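# Exit the enclosed aisle through its end door, then latch it

## Task

Get the robot out of the closed-in aisle by going through the door at the far end. Finish with that door closed and latched, in a state that holds without the robot keeping it there, and with the robot upright: a fall or a lasting tilt counts as failure.

## Robot and tools

Robot: a Hello Robot Stretch 4, about 1.6 m tall, with one arm. It has an omni-wheel base (rim no more than 0.23 m from the base origin), a lift on a mast, an arm that telescopes forward, a wrist with yaw, pitch and roll, and a two-finger gripper.

Frames: the base frame sits on the floor under the base centre, with x forward, y left and z up. hand_pose is reported in this frame and marks a point between the open fingertips. With all wrist joints at 0 its axes line up with the base frame. The printed value may be slightly off. The odometry frame is the base frame as it was when the scene began. base_odometry counts wheel rotation only, so slip shows up as travel. Heading runs from -3.142 to 3.142, positive to the left.

execute_actions: "actions" is a list with exactly one action, or empty to just read state and images. "cameras" picks the images to return: head_camera, head_left_camera, head_right_camera, wrist_camera or "all". Leaving it out or passing null also gives all; [] gives none. An action holds "base", "joints" or both, plus an optional "pace" and "contact_limits". Alternatively it is {"end_of_arm": "enable_torque"} alone, which re-powers wrist or gripper motors that shut off so they hold where they are. Motions in one action start together.

"base" takes exactly one command, each an offset from where the base last reported itself. translate_m moves straight, forward positive, -2 to 2 m. strafe_m moves sideways, left positive, -2 to 2 m. rotate_rad turns in place, counter-clockwise (left) positive, -3.2 to 3.2.

"joints" sets absolute targets by name:
- lift_m: 0 to 1.2 m
- arm_m: extension, 0 to 0.55 m
- wrist_yaw_rad: -1.134 to 4.276. 0 is forward, positive turns left, 3.14 is folded back, and above 3.4 the arm may block it.
- wrist_pitch_rad: -1.117 to 4.259. 0 is level, 1.57 points down.
- wrist_roll_rad: -1.117 to 4.259. Positive turns clockwise as seen from behind the gripper.
- gripper_m: fingertip gap, -0.038 to 0.141. Negative values press the fingers together.

Done tolerances are ±0.004 for lift, arm and gripper, ±0.02 for yaw and roll, and ±0.05 for pitch. Targets outside a joint's range are clipped and the result reports it. Unknown keys or other out-of-range values reject the whole call. No action runs longer than 15 s. Anything you omit may still be driving toward its previous target.

"pace" is "slow", "default", "fast" or "max".
- Base drive speed: 0.1, 0.3, 0.4 or 0.6 m/s.
- Base turn speed: 1, 2, 3 or 4 rad/s.
- With lift_m above 0.2 these caps fall, down to 0.3 m/s and 1 rad/s at lift 1.2.

"contact_limits" applies only to {"arm_m": v}, with v from 0 (gentlest) to 0.75 (firmest). The default is 0.5.

To unfold the wrist at the start, send lift_m 0.4 together with wrist_yaw_rad 0.

wait: seconds, from 0 to 10. Commands nothing and returns state and images. zoom_image: camera plus region [x0, y0, x1, y1] in pixels from the top-left corner, at most 504×504. It works only on the latest full images. finished_scene: scene number (1 or 2). It cannot be undone and reports success. Replying without any tool call ends every remaining scene.

Cameras: head_camera is at the top of the mast, looking forward and down; turn the base to aim it. head_left_camera and head_right_camera are fisheyes that look more steeply down and show the base and arm. wrist_camera looks along the fingers, with the tips near the bottom of the image.

Results:
- lidar_m: 12 distances in 30° sectors. The 1st is straight ahead, then they go counter-clockwise: 4th left, 7th behind, 10th right. "-" means nothing seen or closer than 0.25 m. It misses glass, thin legs and much of what is behind.
- wrist_depth_mm: a 7×7 grid from the top left, 100 to 2000 mm.
- turned_by_wheels vs turned_by_imu: a gap over about 0.1 rad means a collision or slip. The heading error is roughly the difference.
- base_tilt: in degrees, forward and right positive, with a fixed bias up to about 1.5°.
- motor_effort: percent of maximum, with the peak in brackets. Wheel effort is positive toward turning right.

Status values:
- done: reached the target; for the base, the wheels turned the full amount.
- off_target: stopped short of the target and may still be pushing.
- contact_stop_at_<key>: blocked by something. That part goes slack; a slack lift can sag and a slack base can roll.
- limit_stop_at_tilt: leaning more than 6°. Lift, arm and wheels go slack until the lean eases.
- limit_stop_at_own_body: self-collision stop. You can still move away from the body.
- torque_fault: a wrist or gripper motor overloaded and went limp. Send enable_torque to recover.

on_its_own lists things you did not command. "held at" there means the target being held, not the position. A stop in one call cancels the later calls in the same reply.

Gripper: a gap command below an object's width grips it. A firm squeeze shows in gripper effort. Neither the reading nor "done" proves you are holding something. If the fingertips jam against a surface below, raise the lift.

Avoid:
- Driving or turning with more than 1 kg held and arm_m above 0.2.
- Hard or high pushing and pulling that could tip the robot.
- Pressing the gripper into things during base or arm moves (torque fault).
- Slamming the door, dropping things or hitting hard.

The robot keeps executing while you think.

Each tool is called in YAML: its name, and indented under it one key for each argument.

## Session

execute_actions:
  actions: []

Scene clock: 0.00 s.
base_odometry: x=+0.000 y=+0.000 heading=+0.000 (m, m, rad; odometry frame)
turned_by_wheels: +0.000 (rad since the last result)
turned_by_imu: +0.000 (rad since the last result)
base_tilt: forward=-0.1 right=+0.5 (deg)
lidar_m: 0.83 1.44 1.53 0.89 0.75 0.75 0.86 1.47 1.49 0.84 0.73 0.71
base_status: not commanded
joint_positions: lift_m=+0.160 arm_m=+0.000 wrist_yaw_rad=+3.213 wrist_pitch_rad=+0.019 wrist_roll_rad=+0.011 gripper_m=+0.057
joint_status: not commanded
motor_effort: lift_m=+18 arm_m=-1 wrist_yaw_rad=+0 wrist_pitch_rad=-7 wrist_roll_rad=+0 gripper_m=-2 wheel_0=+0 wheel_1=+0 wheel_2=+0 (%)
hand_pose: x=-0.1230 y=+0.0667 z=+0.3322 quat_wxyz=(-0.036, -0.010, +0.005, +0.999) (m; base frame)
wrist_depth_mm: - - 136 1229 960 798 683 / - - 132 1118 976 798 676 / - - 135 230 976 798 683 / 145 139 138 1160 960 788 676 / 198 - 1756 1229 931 798 676 / 198 1255 196 1160 191 759 676 / 202 788 854 136 878 732 668
pictures: head_camera, head_left_camera, head_right_camera, wrist_camera
Images, in order (width x height): head_camera 420x560, head_left_camera 420x672, head_right_camera 420x672, wrist_camera 616x392.

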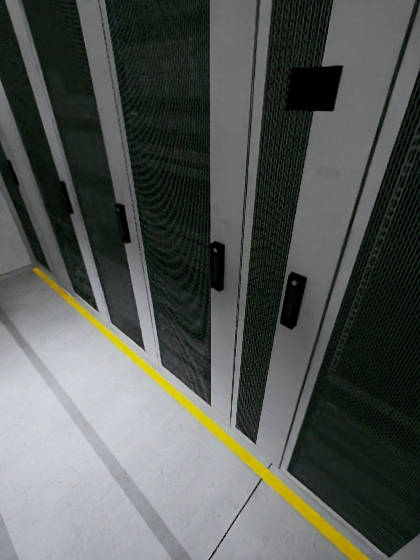

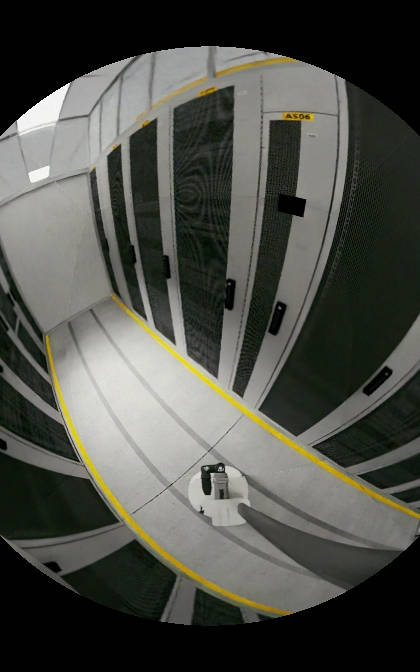

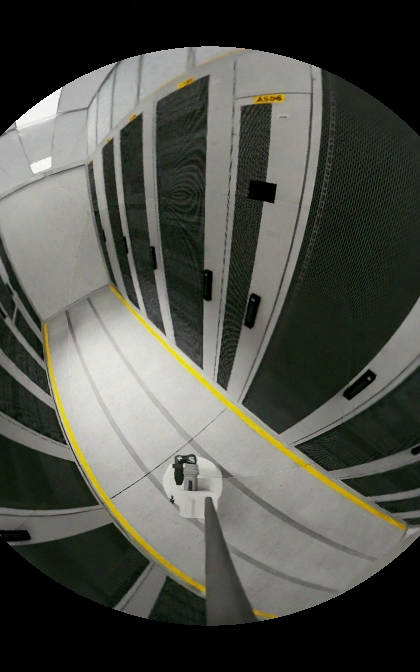

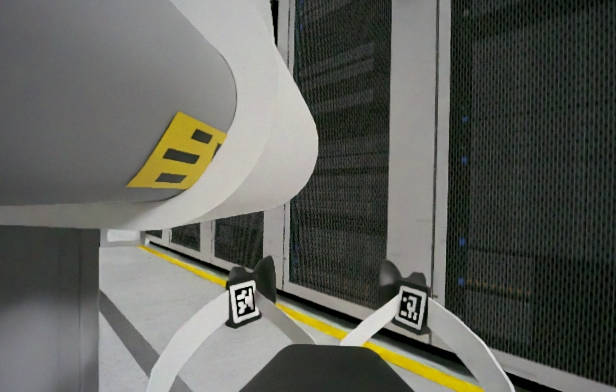

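execute_actions:
  actions:
    - {"base":{"rotate_rad":-2.33}}

Scene clock: 3.80 s.
base_odometry: x=+0.000 y=+0.000 heading=-2.330 (m, m, rad; odometry frame)
turned_by_wheels: -2.330 (rad since the last result)
turned_by_imu: -2.313 (rad since the last result)
base_tilt: forward=+0.0 right=+0.6 (deg)
lidar_m: 2.68 1.05 0.74 0.71 0.77 1.06 3.01 1.06 0.77 0.73 0.77 1.08
base_status: done
joint_positions: lift_m=+0.160 arm_m=+0.000 wrist_yaw_rad=+3.213 wrist_pitch_rad=+0.019 wrist_roll_rad=+0.011 gripper_m=+0.057
joint_status: not commanded
motor_effort: lift_m=+19(19) arm_m=-1(1) wrist_yaw_rad=+0(1) wrist_pitch_rad=-8(8) wrist_roll_rad=+1(0) gripper_m=-4(5) wheel_0=+2(7) wheel_1=+2(7) wheel_2=+1(8) (%)
hand_pose: x=-0.1230 y=+0.0667 z=+0.3322 quat_wxyz=(-0.036, -0.010, +0.005, +0.999) (m; base frame)
wrist_depth_mm: - - 136 - - 1983 1205 / - - 132 - - 1983 1160 / - - 135 230 - 1983 1182 / 145 139 138 - - 1921 1160 / 198 1397 - - - 1921 1160 / 198 1255 195 1308 192 1336 1118 / 202 788 854 136 891 809 904
pictures: head_camera, head_left_camera, head_right_camera, wrist_camera
Images, in order (width x height): head_camera 420x560, head_left_camera 420x672, head_right_camera 420x672, wrist_camera 616x392.

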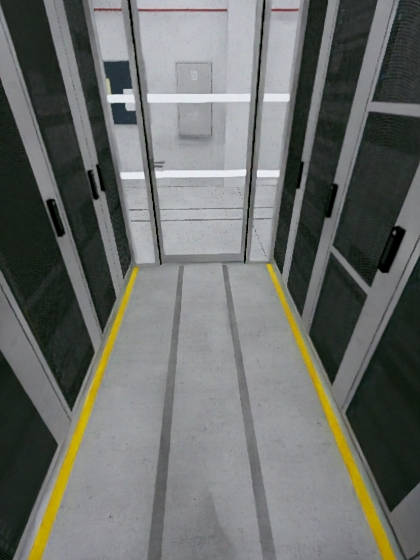

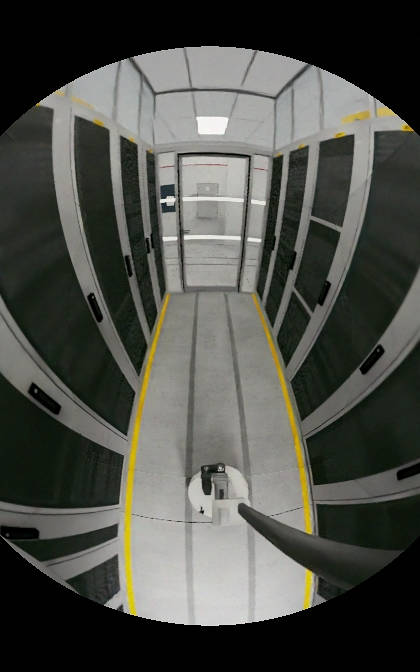

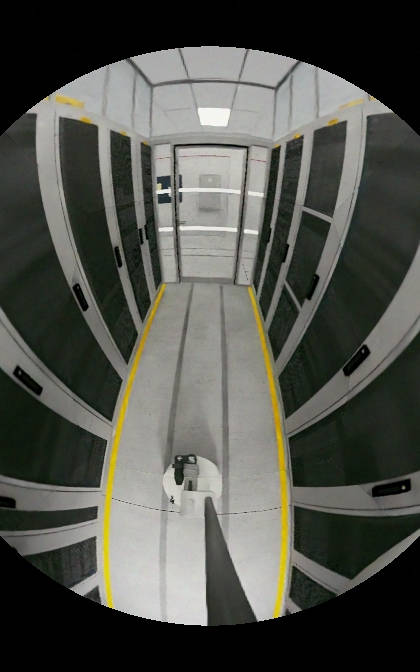

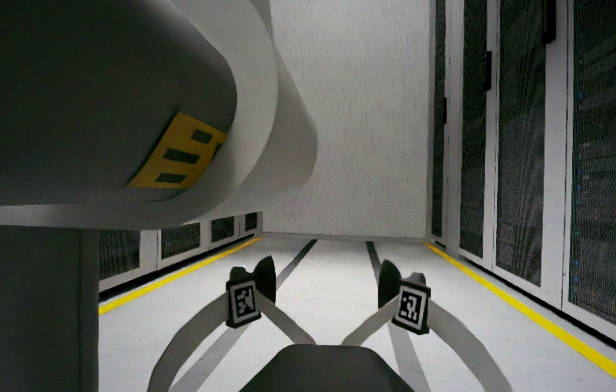

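execute_actions:
  actions:
    - {"base":{"translate_m":1.7},"joints":{"lift_m":0.9,"wrist_yaw_rad":0},"pace":"fast"}

Scene clock: 10.53 s.
base_odometry: x=-1.169 y=-1.234 heading=-2.329 (m, m, rad; odometry frame)
turned_by_wheels: +0.000 (rad since the last result)
turned_by_imu: -0.001 (rad since the last result)
base_tilt: forward=-0.1 right=+0.5 (deg)
lidar_m: 1.04 1.02 0.75 0.71 0.75 1.07 2.99 1.06 0.79 0.73 0.78 1.07
base_status: done
joint_positions: lift_m=+0.900 arm_m=+0.000 wrist_yaw_rad=+0.000 wrist_pitch_rad=+0.020 wrist_roll_rad=+0.011 gripper_m=+0.057
joint_status: all done
motor_effort: lift_m=+20(23) arm_m=-1(1) wrist_yaw_rad=+1(6) wrist_pitch_rad=-7(8) wrist_roll_rad=+1(0) gripper_m=-3(4) wheel_0=+2(7) wheel_1=+3(8) wheel_2=+1(12) (%)
hand_pose: x=+0.4594 y=-0.0874 z=+1.0724 quat_wxyz=(+1.000, +0.005, +0.010, +0.000) (m; base frame)
wrist_depth_mm: 778 831 - - - 798 759 / - - - - - - - / - - - - - 820 - / - - - - - 809 - / 809 904 - - - 798 - / 798 - 196 820 192 788 759 / 809 - - 136 - 723 -
pictures: head_camera, head_left_camera, head_right_camera, wrist_camera
Images, in order (width x height): head_camera 420x560, head_left_camera 420x672, head_right_camera 420x672, wrist_camera 616x392.

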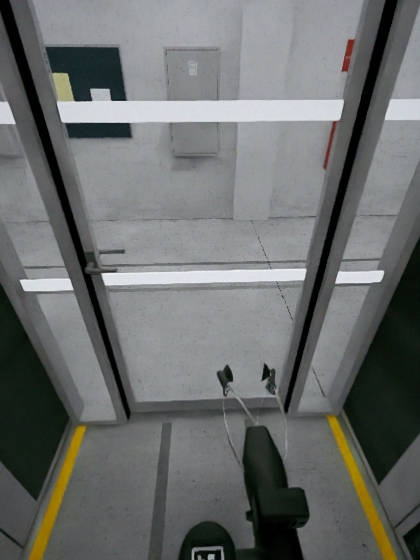

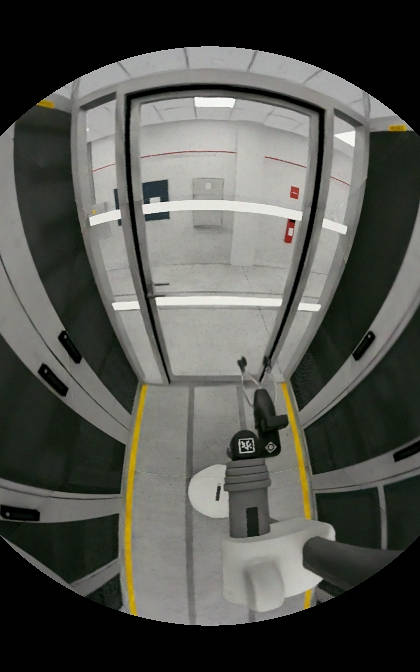

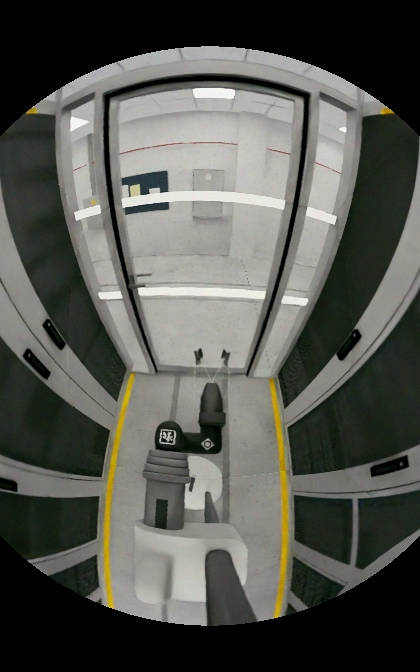

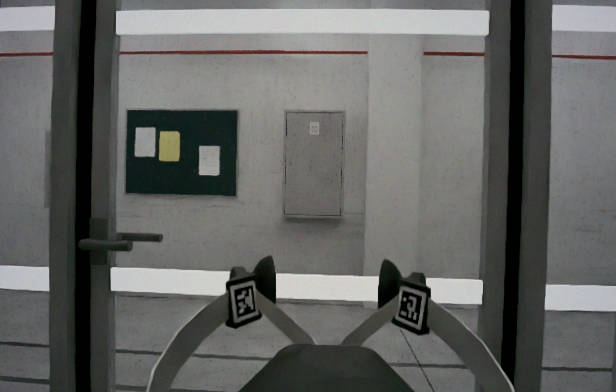

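zoom_image:
  camera: "wrist_camera"
  region: [30, 170, 230, 300]

zoom_image:
  camera: "head_left_camera"
  region: [60, 60, 380, 400]

zoom_image:
  camera: "head_camera"
  region: [60, 300, 360, 460]

Region (30, 170, 230, 300) of wrist_camera's 616x392 image, scaled by 2.520; it fills the top 328 rows of this view, and the rest is white.

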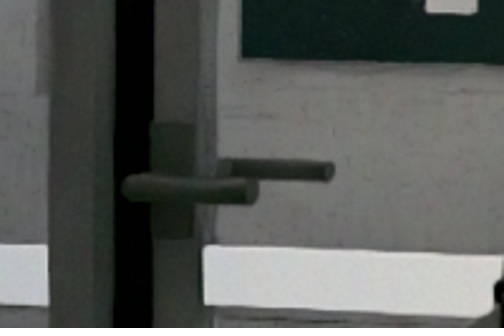

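Region (60, 60, 380, 400) of head_left_camera's 420x672 image, scaled by 1.482, with more detail than that image has; it fills the left 474 columns of this view, and the rest is white.

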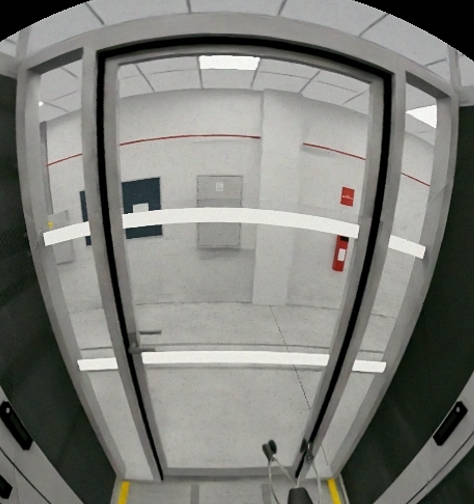

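Region (60, 300, 360, 460) of head_camera's 420x560 image, scaled by 1.680, with more detail than that image has; it fills the top 269 rows of this view, and the rest is white.

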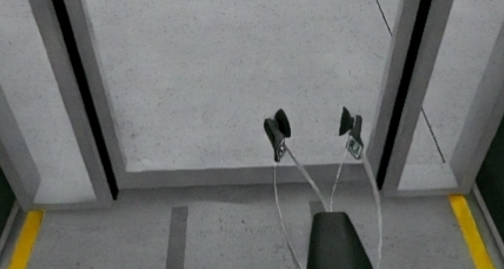

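execute_actions:
  actions:
    - {"base":{"strafe_m":0.34},"joints":{"lift_m":0.96,"gripper_m":0.0,"arm_m":0.25}}

Scene clock: 22.07 s.
base_odometry: x=-0.923 y=-1.468 heading=-2.329 (m, m, rad; odometry frame)
turned_by_wheels: +0.000 (rad since the last result)
turned_by_imu: +0.000 (rad since the last result)
base_tilt: forward=-0.1 right=+0.6 (deg)
lidar_m: 0.95 0.53 0.40 0.38 0.38 0.54 1.47 1.56 1.13 1.08 1.14 1.07
base_status: done
joint_positions: lift_m=+0.960 arm_m=+0.249 wrist_yaw_rad=+0.000 wrist_pitch_rad=+0.019 wrist_roll_rad=+0.011 gripper_m=+0.000
joint_status: all done
motor_effort: lift_m=+21(23) arm_m=+4(4) wrist_yaw_rad=-2(0) wrist_pitch_rad=-7(8) wrist_roll_rad=+0(0) gripper_m=-5(7) wheel_0=-3(9) wheel_1=+1(10) wheel_2=+0(0) (%)
hand_pose: x=+0.7086 y=-0.0874 z=+1.1324 quat_wxyz=(+1.000, +0.005, +0.010, +0.000) (m; base frame)
wrist_depth_mm: 591 - 554 - - - - / 580 - 554 - - - - / - - 559 - - - - / - - 559 - - - - / - - 564 - - - - / - - 530 193 187 - - / 554 549 564 132 559 549 -
pictures: head_camera, head_left_camera, head_right_camera, wrist_camera
Images, in order (width x height): head_camera 420x560, head_left_camera 420x672, head_right_camera 420x672, wrist_camera 616x392.

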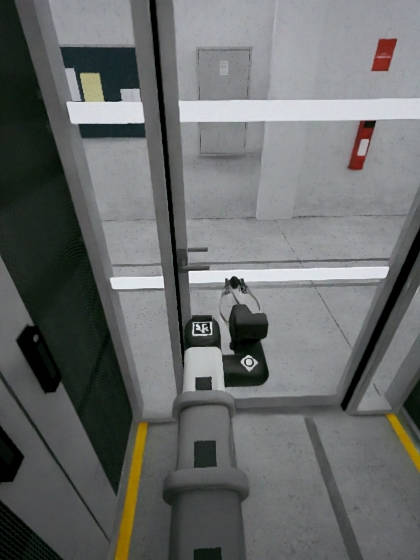

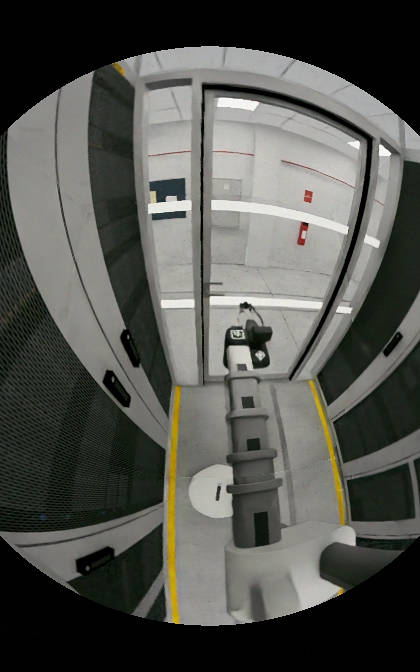

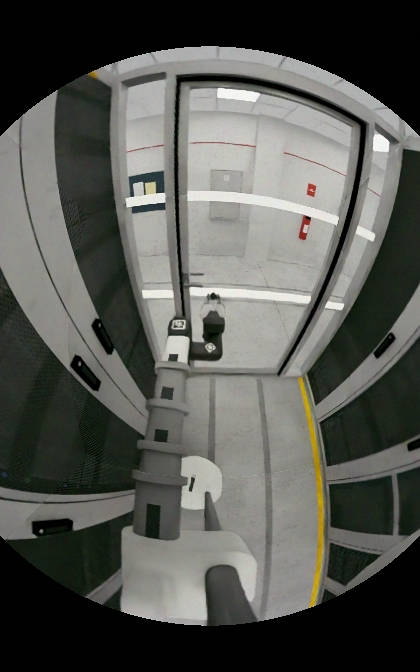

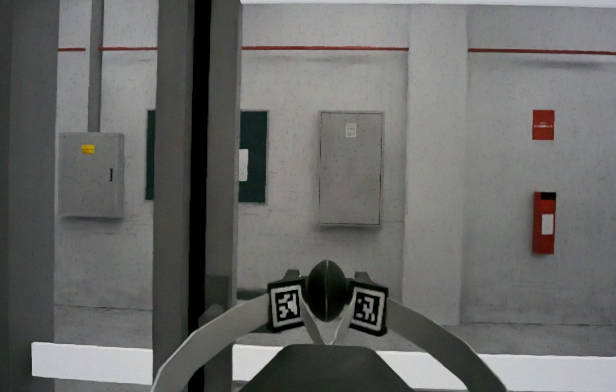

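execute_actions:
  actions:
    - {"base":{"translate_m":0.17},"joints":{"lift_m":0.91,"wrist_yaw_rad":0.25}}
  cameras: ["head_camera","wrist_camera"]

Scene clock: 30.97 s.
base_odometry: x=-1.039 y=-1.591 heading=-2.329 (m, m, rad; odometry frame)
turned_by_wheels: +0.000 (rad since the last result)
turned_by_imu: +0.000 (rad since the last result)
base_tilt: forward=-0.1 right=+0.5 (deg)
lidar_m: 0.79 0.52 0.40 0.37 0.39 0.54 1.55 1.57 1.15 1.09 1.13 0.91
base_status: done
joint_positions: lift_m=+0.910 arm_m=+0.249 wrist_yaw_rad=+0.250 wrist_pitch_rad=+0.019 wrist_roll_rad=+0.011 gripper_m=+0.000
joint_status: all done
motor_effort: lift_m=+16(18) arm_m=+4(4) wrist_yaw_rad=+1(6) wrist_pitch_rad=-8(8) wrist_roll_rad=+0(0) gripper_m=-5(7) wheel_0=+2(7) wheel_1=+2(6) wheel_2=+0(9) (%)
hand_pose: x=+0.7213 y=-0.0134 z=+1.0828 quat_wxyz=(+0.992, +0.004, +0.010, +0.124) (m; base frame)
wrist_depth_mm: 439 - 343 389 - - - / 439 - 347 394 - - - / 439 - 351 399 - - - / 439 - 353 402 - - - / 442 - 357 392 - - - / 439 - 342 193 187 - - / 442 433 342 133 - - -
pictures: head_camera, wrist_camera
Images, in order (width x height): head_camera 420x560, wrist_camera 616x392.

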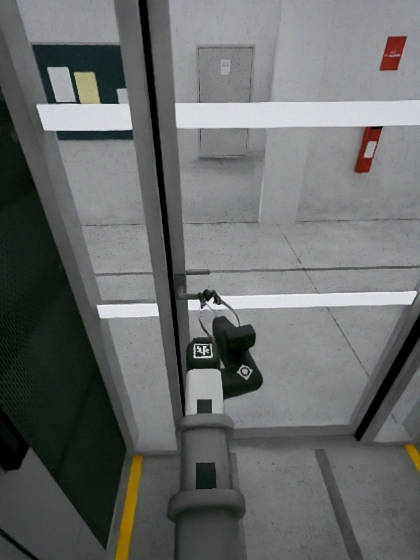

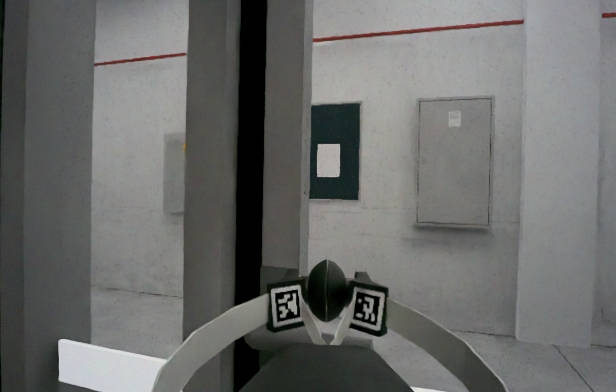

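execute_actions:
  actions:
    - {"joints":{"lift_m":0.89,"arm_m":0.37},"contact_limits":{"arm_m":0.2}}
  cameras: ["head_camera","wrist_camera"]

zoom_image:
  camera: "head_camera"
  region: [140, 220, 300, 340]

Scene clock: 35.53 s.
base_odometry: x=-1.039 y=-1.591 heading=-2.329 (m, m, rad; odometry frame)
turned_by_wheels: +0.000 (rad since the last result)
turned_by_imu: +0.000 (rad since the last result)
base_tilt: forward=+0.0 right=+0.5 (deg)
lidar_m: 0.80 0.54 0.41 0.38 0.39 0.54 1.56 1.54 1.15 1.09 1.14 0.89
base_status: not commanded
joint_positions: lift_m=+0.890 arm_m=+0.369 wrist_yaw_rad=+0.250 wrist_pitch_rad=+0.019 wrist_roll_rad=+0.011 gripper_m=+0.000
joint_status: all done
motor_effort: lift_m=+16(17) arm_m=+4(6) wrist_yaw_rad=-1(0) wrist_pitch_rad=-7(8) wrist_roll_rad=+0(0) gripper_m=-6(7) wheel_0=+2(3) wheel_1=+3(2) wheel_2=+0(0) (%)
contact_limits: arm_m 0.2
hand_pose: x=+0.8413 y=-0.0133 z=+1.0628 quat_wxyz=(+0.992, +0.004, +0.010, +0.125) (m; base frame)
wrist_depth_mm: - 225 266 - - - - / - 227 268 - - - - / - 229 268 - - - - / - 229 270 - - - - / - 231 266 - - - - / - 231 262 193 186 - - / - 227 198 133 - - -
pictures: head_camera, wrist_camera
Images, in order (width x height): head_camera 420x560, wrist_camera 616x392.

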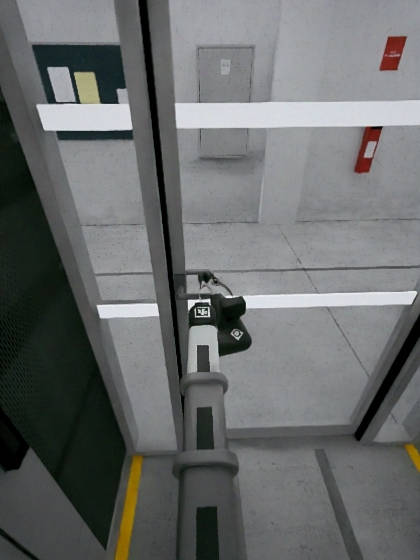

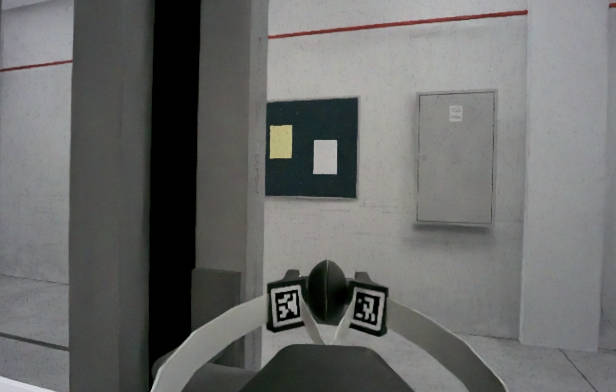

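Region (140, 220, 300, 340) of head_camera's 420x560 image, scaled by 3.150, with more detail than that image has; it fills the top 378 rows of this view, and the rest is white.

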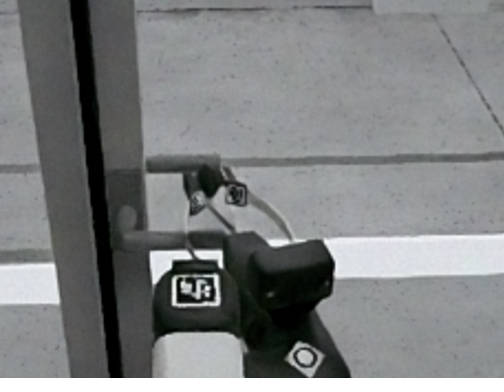

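execute_actions:
  actions:
    - {"joints":{"lift_m":0.83},"pace":"slow"}
  cameras: ["head_camera","wrist_camera"]

zoom_image:
  camera: "head_camera"
  region: [140, 220, 300, 340]

Scene clock: 39.37 s.
base_odometry: x=-1.039 y=-1.591 heading=-2.329 (m, m, rad; odometry frame)
turned_by_wheels: +0.000 (rad since the last result)
turned_by_imu: +0.000 (rad since the last result)
base_tilt: forward=-0.1 right=+0.5 (deg)
lidar_m: 0.80 0.54 0.39 0.38 0.40 0.53 1.56 1.56 1.14 1.09 1.14 0.91
base_status: not commanded
joint_positions: lift_m=+0.831 arm_m=+0.369 wrist_yaw_rad=+0.249 wrist_pitch_rad=+0.002 wrist_roll_rad=+0.012 gripper_m=+0.000
joint_status: all done
on_its_own: wrist_pitch_rad is at rest, and its effort (+42) is outside its rest range (-23 to +23)
motor_effort: lift_m=+10(14) arm_m=+4(4) wrist_yaw_rad=+3(3) wrist_pitch_rad=+42(42) wrist_roll_rad=-3(3) gripper_m=-6(6) wheel_0=+3(3) wheel_1=+2(3) wheel_2=+0(0) (%)
hand_pose: x=+0.8413 y=-0.0136 z=+1.0082 quat_wxyz=(+0.992, +0.006, +0.002, +0.124) (m; base frame)
wrist_depth_mm: - 230 271 - - - - / - 230 273 - - - - / - 229 272 - - - - / - 231 267 - - - - / - 232 264 - - - - / - 225 197 190 187 - - / 294 224 264 133 - 239 -
pictures: head_camera, wrist_camera
Images, in order (width x height): head_camera 420x560, wrist_camera 616x392.

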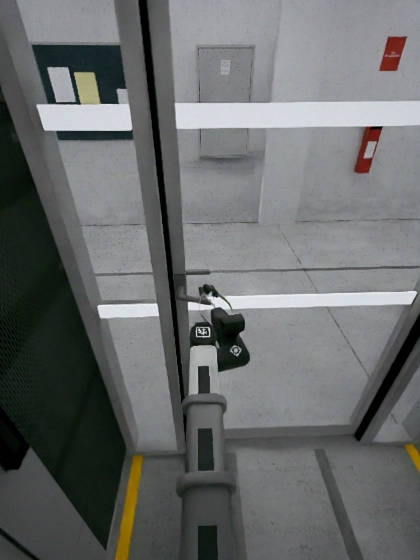

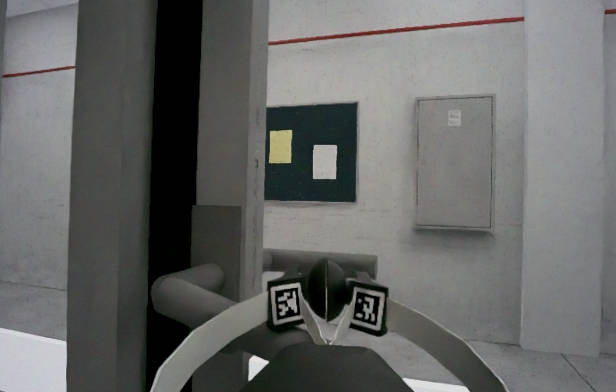

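Region (140, 220, 300, 340) of head_camera's 420x560 image, scaled by 3.150, with more detail than that image has; it fills the top 378 rows of this view, and the rest is white.

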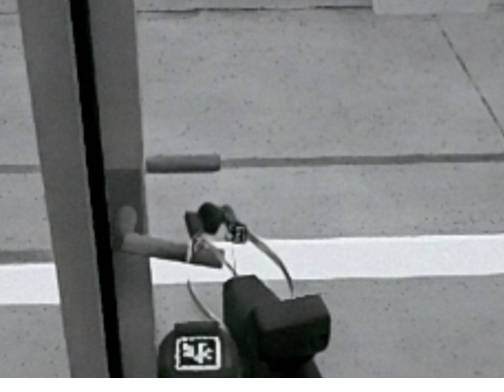

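execute_actions:
  actions:
    - {"joints":{"lift_m":0.812},"pace":"slow"}
  cameras: ["wrist_camera"]

Scene clock: 41.43 s.
base_odometry: x=-1.039 y=-1.591 heading=-2.329 (m, m, rad; odometry frame)
turned_by_wheels: +0.000 (rad since the last result)
turned_by_imu: +0.000 (rad since the last result)
base_tilt: forward=-0.1 right=+0.5 (deg)
lidar_m: 0.78 0.52 0.40 0.38 0.41 0.55 1.57 1.57 1.15 1.10 1.14 0.89
base_status: not commanded
joint_positions: lift_m=+0.813 arm_m=+0.369 wrist_yaw_rad=+0.247 wrist_pitch_rad=+0.001 wrist_roll_rad=+0.012 gripper_m=+0.000
joint_status: all done
on_its_own: wrist_pitch_rad is at rest, and its effort (+46) is outside its rest range (-23 to +23)
motor_effort: lift_m=+10(10) arm_m=+4(4) wrist_yaw_rad=+9(9) wrist_pitch_rad=+46(47) wrist_roll_rad=-4(3) gripper_m=-6(5) wheel_0=+2(2) wheel_1=+2(2) wheel_2=-1(1) (%)
hand_pose: x=+0.8413 y=-0.0142 z=+0.9908 quat_wxyz=(+0.992, +0.006, +0.001, +0.123) (m; base frame)
wrist_depth_mm: - 230 273 - - - - / - 231 273 - - - - / - 233 272 - - - - / - 234 267 - - - - / - 226 260 338 - - - / 298 235 197 191 186 - - / 290 224 264 164 240 221 -
pictures: wrist_camera
Images, in order (width x height): wrist_camera 616x392.

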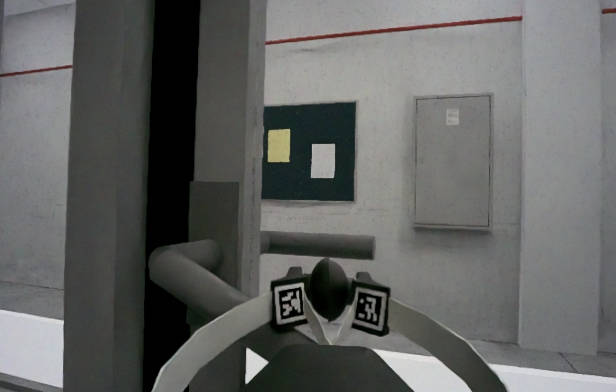

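Try pushing.

execute_actions:
  actions:
    - {"joints":{"arm_m":0.48},"pace":"slow","contact_limits":{"arm_m":0.35}}
  cameras: ["head_camera","wrist_camera"]

Scene clock: 46.37 s.
base_odometry: x=-1.039 y=-1.591 heading=-2.330 (m, m, rad; odometry frame)
turned_by_wheels: -0.001 (rad since the last result)
turned_by_imu: -0.004 (rad since the last result)
base_tilt: forward=-0.1 right=+0.6 (deg)
lidar_m: 0.81 0.54 0.39 0.38 0.41 0.53 1.53 1.59 1.14 1.10 1.14 0.89
base_status: not commanded
joint_positions: lift_m=+0.812 arm_m=+0.389 wrist_yaw_rad=+0.246 wrist_pitch_rad=+0.004 wrist_roll_rad=+0.012 gripper_m=+0.000
joint_status: arm_m contact_stop (moved +0.020 of +0.111)
on_its_own: arm_m is slack since a contact_stop (your +0.480 is given up); wrist_pitch_rad is at rest, and its effort (+38) is outside its rest range (-23 to +23)
motor_effort: lift_m=+13(13) arm_m=+0(14) wrist_yaw_rad=+10(31) wrist_pitch_rad=+38(53) wrist_roll_rad=-5(5) gripper_m=-7(7) wheel_0=-4(4) wheel_1=+0(5) wheel_2=-6(16) (%)
contact_limits: arm_m 0.35
hand_pose: x=+0.8609 y=-0.0146 z=+0.9896 quat_wxyz=(+0.992, +0.006, +0.003, +0.123) (m; base frame)
wrist_depth_mm: 211 228 256 - - - - / 211 229 256 - - - - / 210 229 256 - - - - / 210 228 250 - - - - / 209 212 246 317 - - - / 208 222 177 192 186 - - / 206 225 165 156 228 206 -
pictures: head_camera, wrist_camera
Images, in order (width x height): head_camera 420x560, wrist_camera 616x392.

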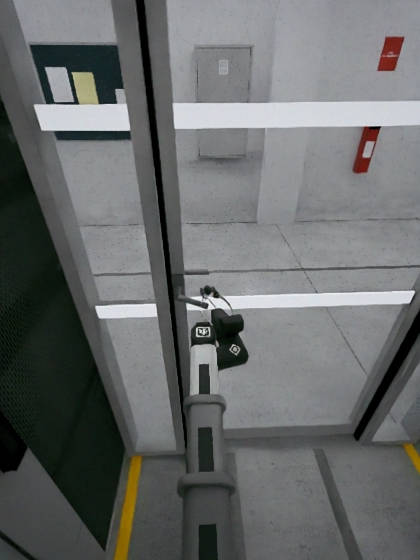

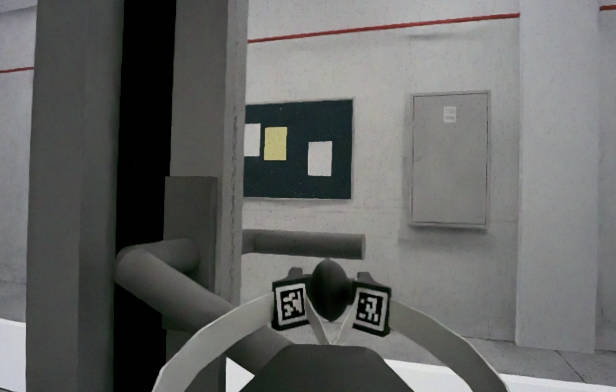

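execute_actions:
  actions:
    - {"joints":{"arm_m":0.38,"lift_m":0.795},"pace":"slow"}
  cameras: ["wrist_camera"]

Scene clock: 48.67 s.
base_odometry: x=-1.039 y=-1.591 heading=-2.330 (m, m, rad; odometry frame)
turned_by_wheels: +0.000 (rad since the last result)
turned_by_imu: +0.000 (rad since the last result)
base_tilt: forward=+0.0 right=+0.5 (deg)
lidar_m: 0.78 0.53 0.40 0.37 0.40 0.53 1.55 1.58 1.15 1.08 1.12 0.90
base_status: not commanded
joint_positions: lift_m=+0.796 arm_m=+0.381 wrist_yaw_rad=+0.244 wrist_pitch_rad=+0.003 wrist_roll_rad=+0.012 gripper_m=+0.000
joint_status: all done
on_its_own: wrist_yaw_rad is at rest, and its effort (+17) is outside its rest range (-13 to +13); wrist_pitch_rad is at rest, and its effort (+40) is outside its rest range (-23 to +23)
motor_effort: lift_m=+10(11) arm_m=-7(9) wrist_yaw_rad=+17(16) wrist_pitch_rad=+40(41) wrist_roll_rad=-4(5) gripper_m=-8(9) wheel_0=-3(3) wheel_1=-1(1) wheel_2=+0(7) (%)
hand_pose: x=+0.8532 y=-0.0151 z=+0.9731 quat_wxyz=(+0.993, +0.006, +0.002, +0.122) (m; base frame)
wrist_depth_mm: 220 233 263 - - - - / 220 233 263 - - - - / 219 234 262 - - - - / 217 231 254 - - - - / 216 213 254 - - - - / 216 233 181 191 186 - - / 215 232 172 157 226 211 208
pictures: wrist_camera
Images, in order (width x height): wrist_camera 616x392.

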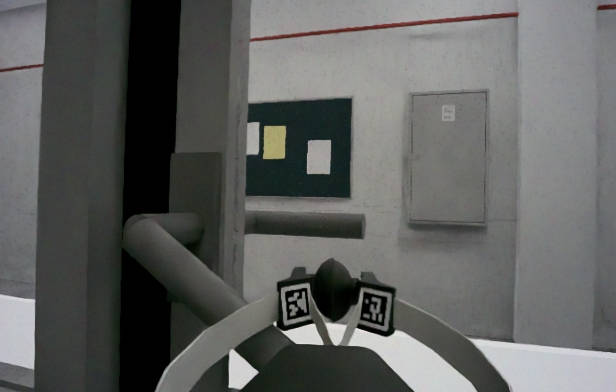

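execute_actions:
  actions:
    - {"joints":{"arm_m":0.48},"pace":"slow","contact_limits":{"arm_m":0.5}}
  cameras: ["head_camera","wrist_camera"]

Scene clock: 52.10 s.
base_odometry: x=-1.039 y=-1.591 heading=-2.331 (m, m, rad; odometry frame)
turned_by_wheels: -0.001 (rad since the last result)
turned_by_imu: +0.019 (rad since the last result)
base_tilt: forward=-4.5 right=+3.0 (deg)
lidar_m: 0.82 0.58 0.39 0.38 0.40 0.58 1.34 1.28 1.08 1.02 1.08 0.99
base_status: not commanded
joint_positions: lift_m=+0.795 arm_m=+0.477 wrist_yaw_rad=+0.242 wrist_pitch_rad=+0.036 wrist_roll_rad=+0.013 gripper_m=+0.000
joint_status: all done
on_its_own: base_tilt is 5.1 degrees off its reading at the scene's start (forward=-0.1 right=+0.5); wrist_yaw_rad is at rest, and its effort (+24) is outside its rest range (-13 to +13); wrist_pitch_rad is at rest, and its effort (-55) is outside its rest range (-23 to +23)
motor_effort: lift_m=+20(20) arm_m=+16(17) wrist_yaw_rad=+24(30) wrist_pitch_rad=-55(65) wrist_roll_rad=-5(5) gripper_m=-5(8) wheel_0=-3(4) wheel_1=+2(2) wheel_2=-18(19) (%)
contact_limits: arm_m 0.5
hand_pose: x=+0.9489 y=-0.0159 z=+0.9627 quat_wxyz=(+0.993, +0.004, +0.019, +0.120) (m; base frame)
wrist_depth_mm: 217 256 - - - - - / 215 256 - - - - - / 214 254 - - - - - / 213 255 - - - - - / 211 244 332 - - - - / 208 225 183 200 185 - - / 207 184 164 147 - - -
pictures: head_camera, wrist_camera
Images, in order (width x height): head_camera 420x560, wrist_camera 616x392.

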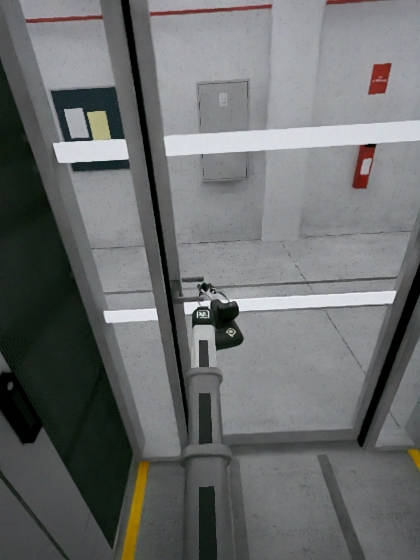

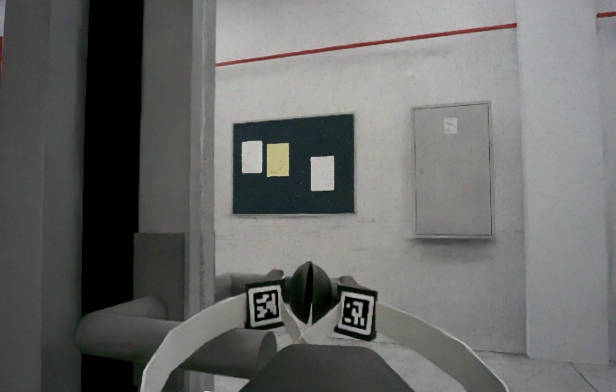

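Tilting; retract.

execute_actions:
  actions:
    - {"joints":{"arm_m":0.375},"pace":"slow"}
  cameras: ["head_camera","wrist_camera"]

Scene clock: 55.63 s.
base_odometry: x=-1.039 y=-1.591 heading=-2.330 (m, m, rad; odometry frame)
turned_by_wheels: +0.001 (rad since the last result)
turned_by_imu: -0.024 (rad since the last result)
base_tilt: forward=-0.1 right=+0.5 (deg)
lidar_m: 0.79 0.54 0.41 0.38 0.42 0.55 1.52 1.59 1.15 1.08 1.13 0.90
base_status: not commanded
joint_positions: lift_m=+0.796 arm_m=+0.376 wrist_yaw_rad=+0.242 wrist_pitch_rad=+0.006 wrist_roll_rad=+0.012 gripper_m=+0.000
joint_status: all done
on_its_own: wrist_yaw_rad is at rest, and its effort (+22) is outside its rest range (-13 to +13); wrist_pitch_rad is at rest, and its effort (+32) is outside its rest range (-23 to +23)
motor_effort: lift_m=+12(20) arm_m=-5(16) wrist_yaw_rad=+22(25) wrist_pitch_rad=+32(75) wrist_roll_rad=-3(6) gripper_m=-8(9) wheel_0=-4(4) wheel_1=-2(2) wheel_2=-2(19) (%)
hand_pose: x=+0.8479 y=-0.0156 z=+0.9721 quat_wxyz=(+0.993, +0.006, +0.004, +0.121) (m; base frame)
wrist_depth_mm: 224 239 268 - - - - / 224 240 270 - - - - / 222 241 268 - - - - / 223 237 262 - - - - / 223 202 263 - - - - / 221 238 186 191 186 - - / 219 238 178 136 232 216 214
pictures: head_camera, wrist_camera
Images, in order (width x height): head_camera 420x560, wrist_camera 616x392.

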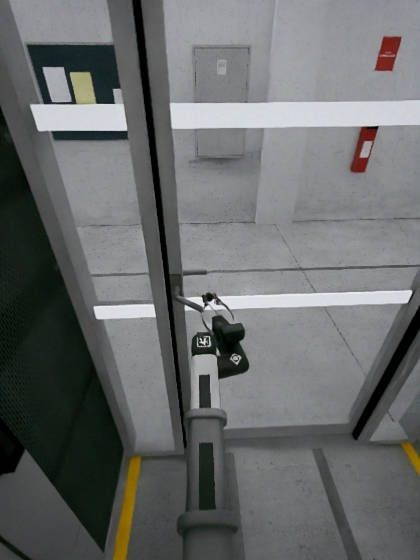

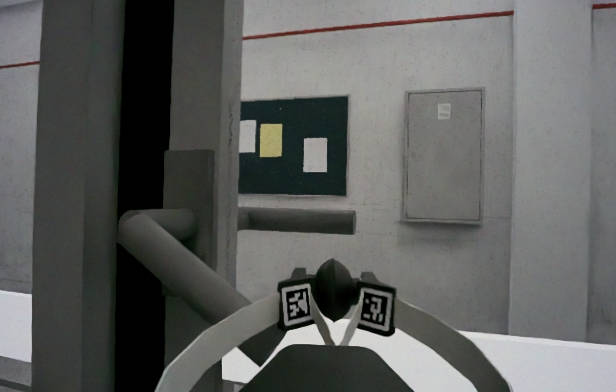

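execute_actions:
  actions:
    - {"base":{"strafe_m":0.03},"joints":{"lift_m":0.79},"pace":"slow"}
  cameras: ["wrist_camera"]

Scene clock: 64.27 s.
base_odometry: x=-1.018 y=-1.612 heading=-2.332 (m, m, rad; odometry frame)
turned_by_wheels: -0.002 (rad since the last result)
turned_by_imu: -0.003 (rad since the last result)
base_tilt: forward=-0.1 right=+0.6 (deg)
lidar_m: 0.79 0.49 0.38 0.35 0.36 0.50 1.37 1.64 1.17 1.12 1.15 0.90
base_status: done
joint_positions: lift_m=+0.791 arm_m=+0.376 wrist_yaw_rad=+0.233 wrist_pitch_rad=+0.008 wrist_roll_rad=+0.011 gripper_m=+0.000
joint_status: all done
on_its_own: wrist_yaw_rad is at rest, and its effort (+48) is outside its rest range (-13 to +13); wrist_pitch_rad is at rest, and its effort (+26) is outside its rest range (-23 to +23)
motor_effort: lift_m=+12(11) arm_m=-4(5) wrist_yaw_rad=+48(47) wrist_pitch_rad=+26(33) wrist_roll_rad=-1(3) gripper_m=-8(8) wheel_0=-18(18) wheel_1=-4(5) wheel_2=-9(7) (%)
hand_pose: x=+0.8475 y=-0.0183 z=+0.9665 quat_wxyz=(+0.993, +0.005, +0.005, +0.116) (m; base frame)
wrist_depth_mm: - 219 260 - - - - / - 220 258 - - - - / - 222 253 - - - - / - 213 251 - - - - / - 213 235 - - - - / 244 224 186 189 187 - - / 217 225 146 153 233 150 215
pictures: wrist_camera
Images, in order (width x height): wrist_camera 616x392.

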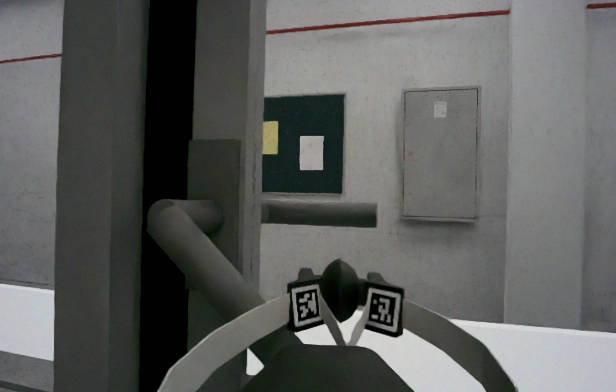

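execute_actions:
  actions:
    - {"joints":{"arm_m":0.415},"pace":"slow","contact_limits":{"arm_m":0.45}}
  cameras: ["head_camera","wrist_camera"]

Scene clock: 66.90 s.
base_odometry: x=-1.018 y=-1.612 heading=-2.331 (m, m, rad; odometry frame)
turned_by_wheels: +0.001 (rad since the last result)
turned_by_imu: -0.010 (rad since the last result)
base_tilt: forward=-0.1 right=+0.5 (deg)
lidar_m: 0.80 0.49 0.37 0.34 0.38 0.50 1.39 1.65 1.18 1.11 1.16 0.94
base_status: not commanded
joint_positions: lift_m=+0.791 arm_m=+0.414 wrist_yaw_rad=+0.245 wrist_pitch_rad=+0.003 wrist_roll_rad=+0.013 gripper_m=+0.000
joint_status: all done
on_its_own: wrist_yaw_rad is at rest, and its effort (+15) is outside its rest range (-13 to +13); wrist_pitch_rad is at rest, and its effort (+39) is outside its rest range (-23 to +23)
motor_effort: lift_m=+12(12) arm_m=+8(13) wrist_yaw_rad=+15(49) wrist_pitch_rad=+39(42) wrist_roll_rad=-5(5) gripper_m=-5(10) wheel_0=-5(17) wheel_1=-2(4) wheel_2=-9(15) (%)
contact_limits: arm_m 0.45
hand_pose: x=+0.8855 y=-0.0149 z=+0.9678 quat_wxyz=(+0.993, +0.006, +0.002, +0.122) (m; base frame)
wrist_depth_mm: 179 209 255 - - - - / 178 211 255 - - - - / 178 212 250 - - - - / 178 204 246 - - - - / 178 195 240 - - - - / 178 214 173 202 186 - - / 180 205 166 137 218 202 200
pictures: head_camera, wrist_camera
Images, in order (width x height): head_camera 420x560, wrist_camera 616x392.

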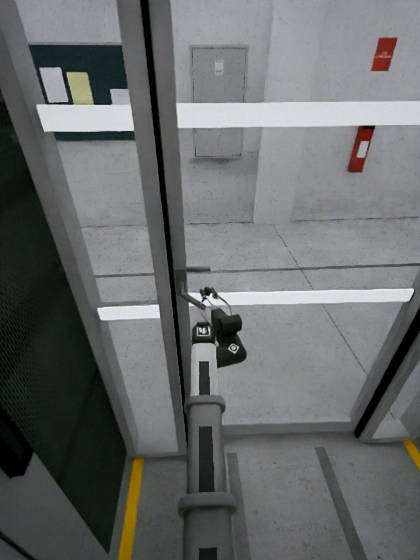

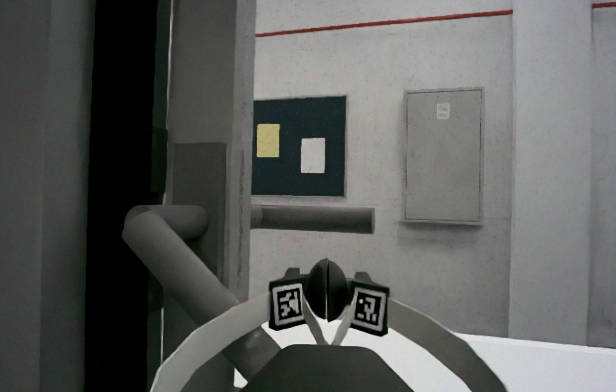

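Opening.

execute_actions:
  actions:
    - {"joints":{"arm_m":0.53},"pace":"slow","contact_limits":{"arm_m":0.4}}
  cameras: ["head_camera","wrist_camera"]

Scene clock: 70.87 s.
base_odometry: x=-1.018 y=-1.612 heading=-2.331 (m, m, rad; odometry frame)
turned_by_wheels: +0.000 (rad since the last result)
turned_by_imu: +0.000 (rad since the last result)
base_tilt: forward=+0.0 right=+0.6 (deg)
lidar_m: 0.79 0.48 0.38 0.35 0.38 0.50 1.39 1.65 1.16 1.10 1.15 1.01
base_status: not commanded
joint_positions: lift_m=+0.791 arm_m=+0.528 wrist_yaw_rad=+0.238 wrist_pitch_rad=+0.003 wrist_roll_rad=+0.012 gripper_m=+0.000
joint_status: all done
on_its_own: wrist_yaw_rad is at rest, and its effort (+35) is outside its rest range (-13 to +13); wrist_pitch_rad is at rest, and its effort (+40) is outside its rest range (-23 to +23)
motor_effort: lift_m=+12(12) arm_m=+9(9) wrist_yaw_rad=+35(36) wrist_pitch_rad=+40(39) wrist_roll_rad=-4(5) gripper_m=-6(6) wheel_0=-5(5) wheel_1=-1(2) wheel_2=-10(10) (%)
contact_limits: arm_m 0.4
hand_pose: x=+1.0003 y=-0.0171 z=+0.9678 quat_wxyz=(+0.993, +0.006, +0.002, +0.118) (m; base frame)
wrist_depth_mm: - - 270 - - - - / - - 270 - - - - / - - 262 - - - - / - - 256 - - - - / - - 255 - - - - / - - 181 190 186 - - / - - 168 143 213 191 192
pictures: head_camera, wrist_camera
Images, in order (width x height): head_camera 420x560, wrist_camera 616x392.

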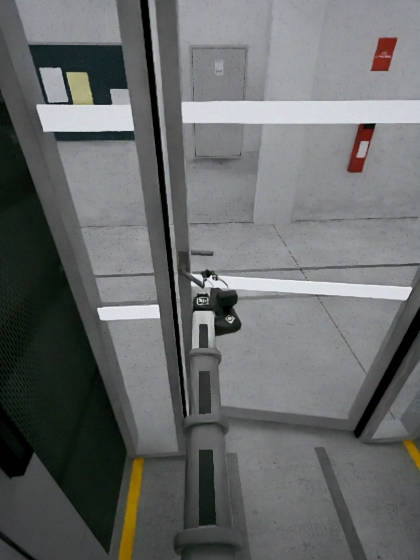

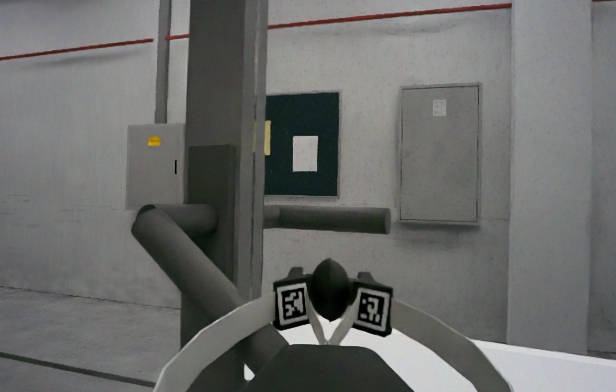

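execute_actions:
  actions:
    - {"joints":{"lift_m":0.87}}
  cameras: []

execute_actions:
  actions:
    - {"base":{"strafe_m":-0.2},"joints":{"wrist_yaw_rad":0.0},"pace":"slow"}

Scene clock: 74.83 s.
base_odometry: x=-1.018 y=-1.612 heading=-2.331 (m, m, rad; odometry frame)
turned_by_wheels: +0.000 (rad since the last result)
turned_by_imu: +0.001 (rad since the last result)
base_tilt: forward=-0.1 right=+0.5 (deg)
lidar_m: 0.80 0.50 0.39 0.35 0.36 0.51 1.39 1.65 1.18 1.12 1.14 1.00
base_status: not commanded
joint_positions: lift_m=+0.870 arm_m=+0.529 wrist_yaw_rad=+0.245 wrist_pitch_rad=+0.028 wrist_roll_rad=+0.012 gripper_m=+0.000
joint_status: all done
on_its_own: wrist_yaw_rad is at rest, and its effort (+14) is outside its rest range (-13 to +13); wrist_pitch_rad is at rest, and its effort (-32) is outside its rest range (-23 to +23)
motor_effort: lift_m=+23(25) arm_m=+8(9) wrist_yaw_rad=+14(36) wrist_pitch_rad=-32(46) wrist_roll_rad=-2(4) gripper_m=-5(6) wheel_0=-3(5) wheel_1=-1(1) wheel_2=-9(11) (%)
hand_pose: x=+1.0004 y=-0.0149 z=+1.0398 quat_wxyz=(+0.992, +0.004, +0.015, +0.122) (m; base frame)
wrist_depth_mm: - - 257 - - - - / - - 259 - - - - / - - 260 - - - - / - - 263 - - - - / - - 255 - - - - / - - 229 193 186 - - / - - 174 141 - - -
pictures: none
No camera images: the call's "cameras" was empty. Leave "cameras" out to get every camera's image.

Scene clock: 77.97 s.
base_odometry: x=-1.162 y=-1.474 heading=-2.328 (m, m, rad; odometry frame)
turned_by_wheels: +0.003 (rad since the last result)
turned_by_imu: +0.008 (rad since the last result)
base_tilt: forward=-0.1 right=+0.5 (deg)
lidar_m: 0.98 0.81 0.58 0.53 0.59 0.80 2.20 1.32 0.96 0.92 0.96 0.97
base_status: done
joint_positions: lift_m=+0.870 arm_m=+0.529 wrist_yaw_rad=+0.013 wrist_pitch_rad=+0.020 wrist_roll_rad=+0.011 gripper_m=+0.000
joint_status: all done
on_its_own: wrist_yaw_rad is at rest, and its effort (-37) is outside its rest range (-13 to +13)
motor_effort: lift_m=+21(23) arm_m=+7(8) wrist_yaw_rad=-37(37) wrist_pitch_rad=-8(32) wrist_roll_rad=+0(2) gripper_m=-7(7) wheel_0=+23(24) wheel_1=+10(8) wheel_2=+5(7) (%)
hand_pose: x=+0.9892 y=-0.0837 z=+1.0423 quat_wxyz=(+1.000, +0.005, +0.010, +0.006) (m; base frame)
wrist_depth_mm: - - - - - - - / - - - - - - - / - - - - - - - / - - - - - - - / - - - - - - - / - - 186 190 - - - / - - - - - - -
pictures: head_camera, head_left_camera, head_right_camera, wrist_camera
Images, in order (width x height): head_camera 420x560, head_left_camera 420x672, head_right_camera 420x672, wrist_camera 616x392.

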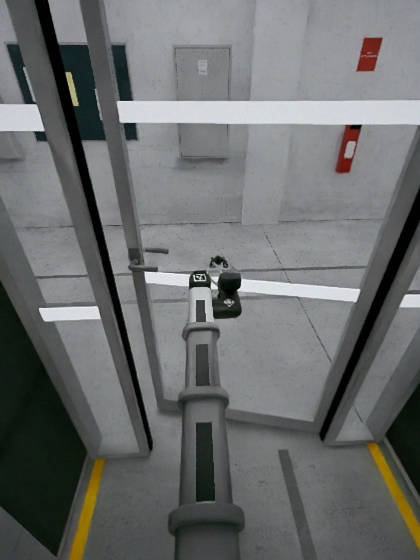

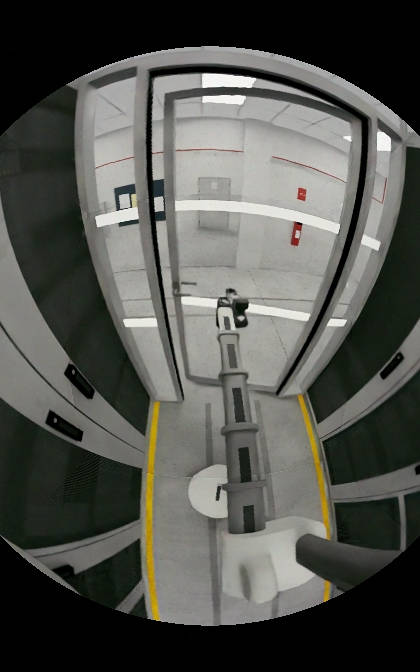

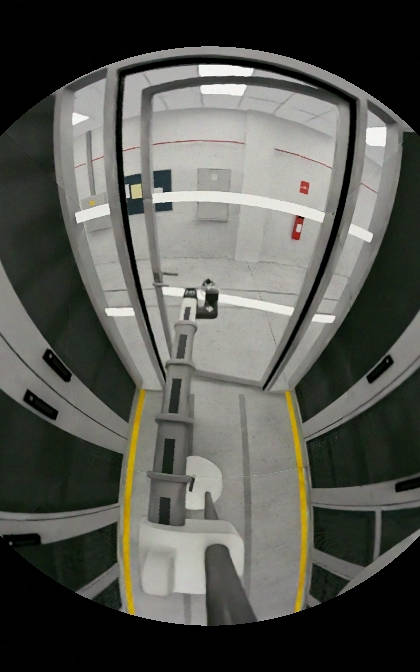

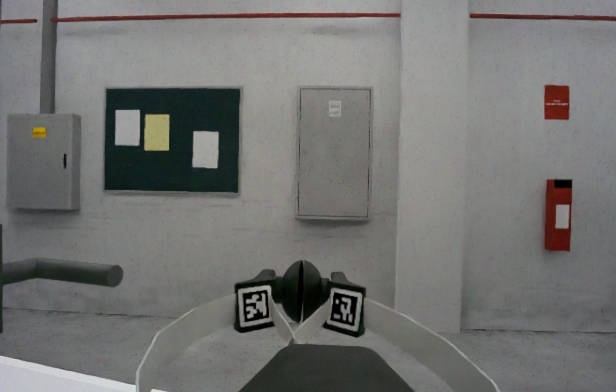

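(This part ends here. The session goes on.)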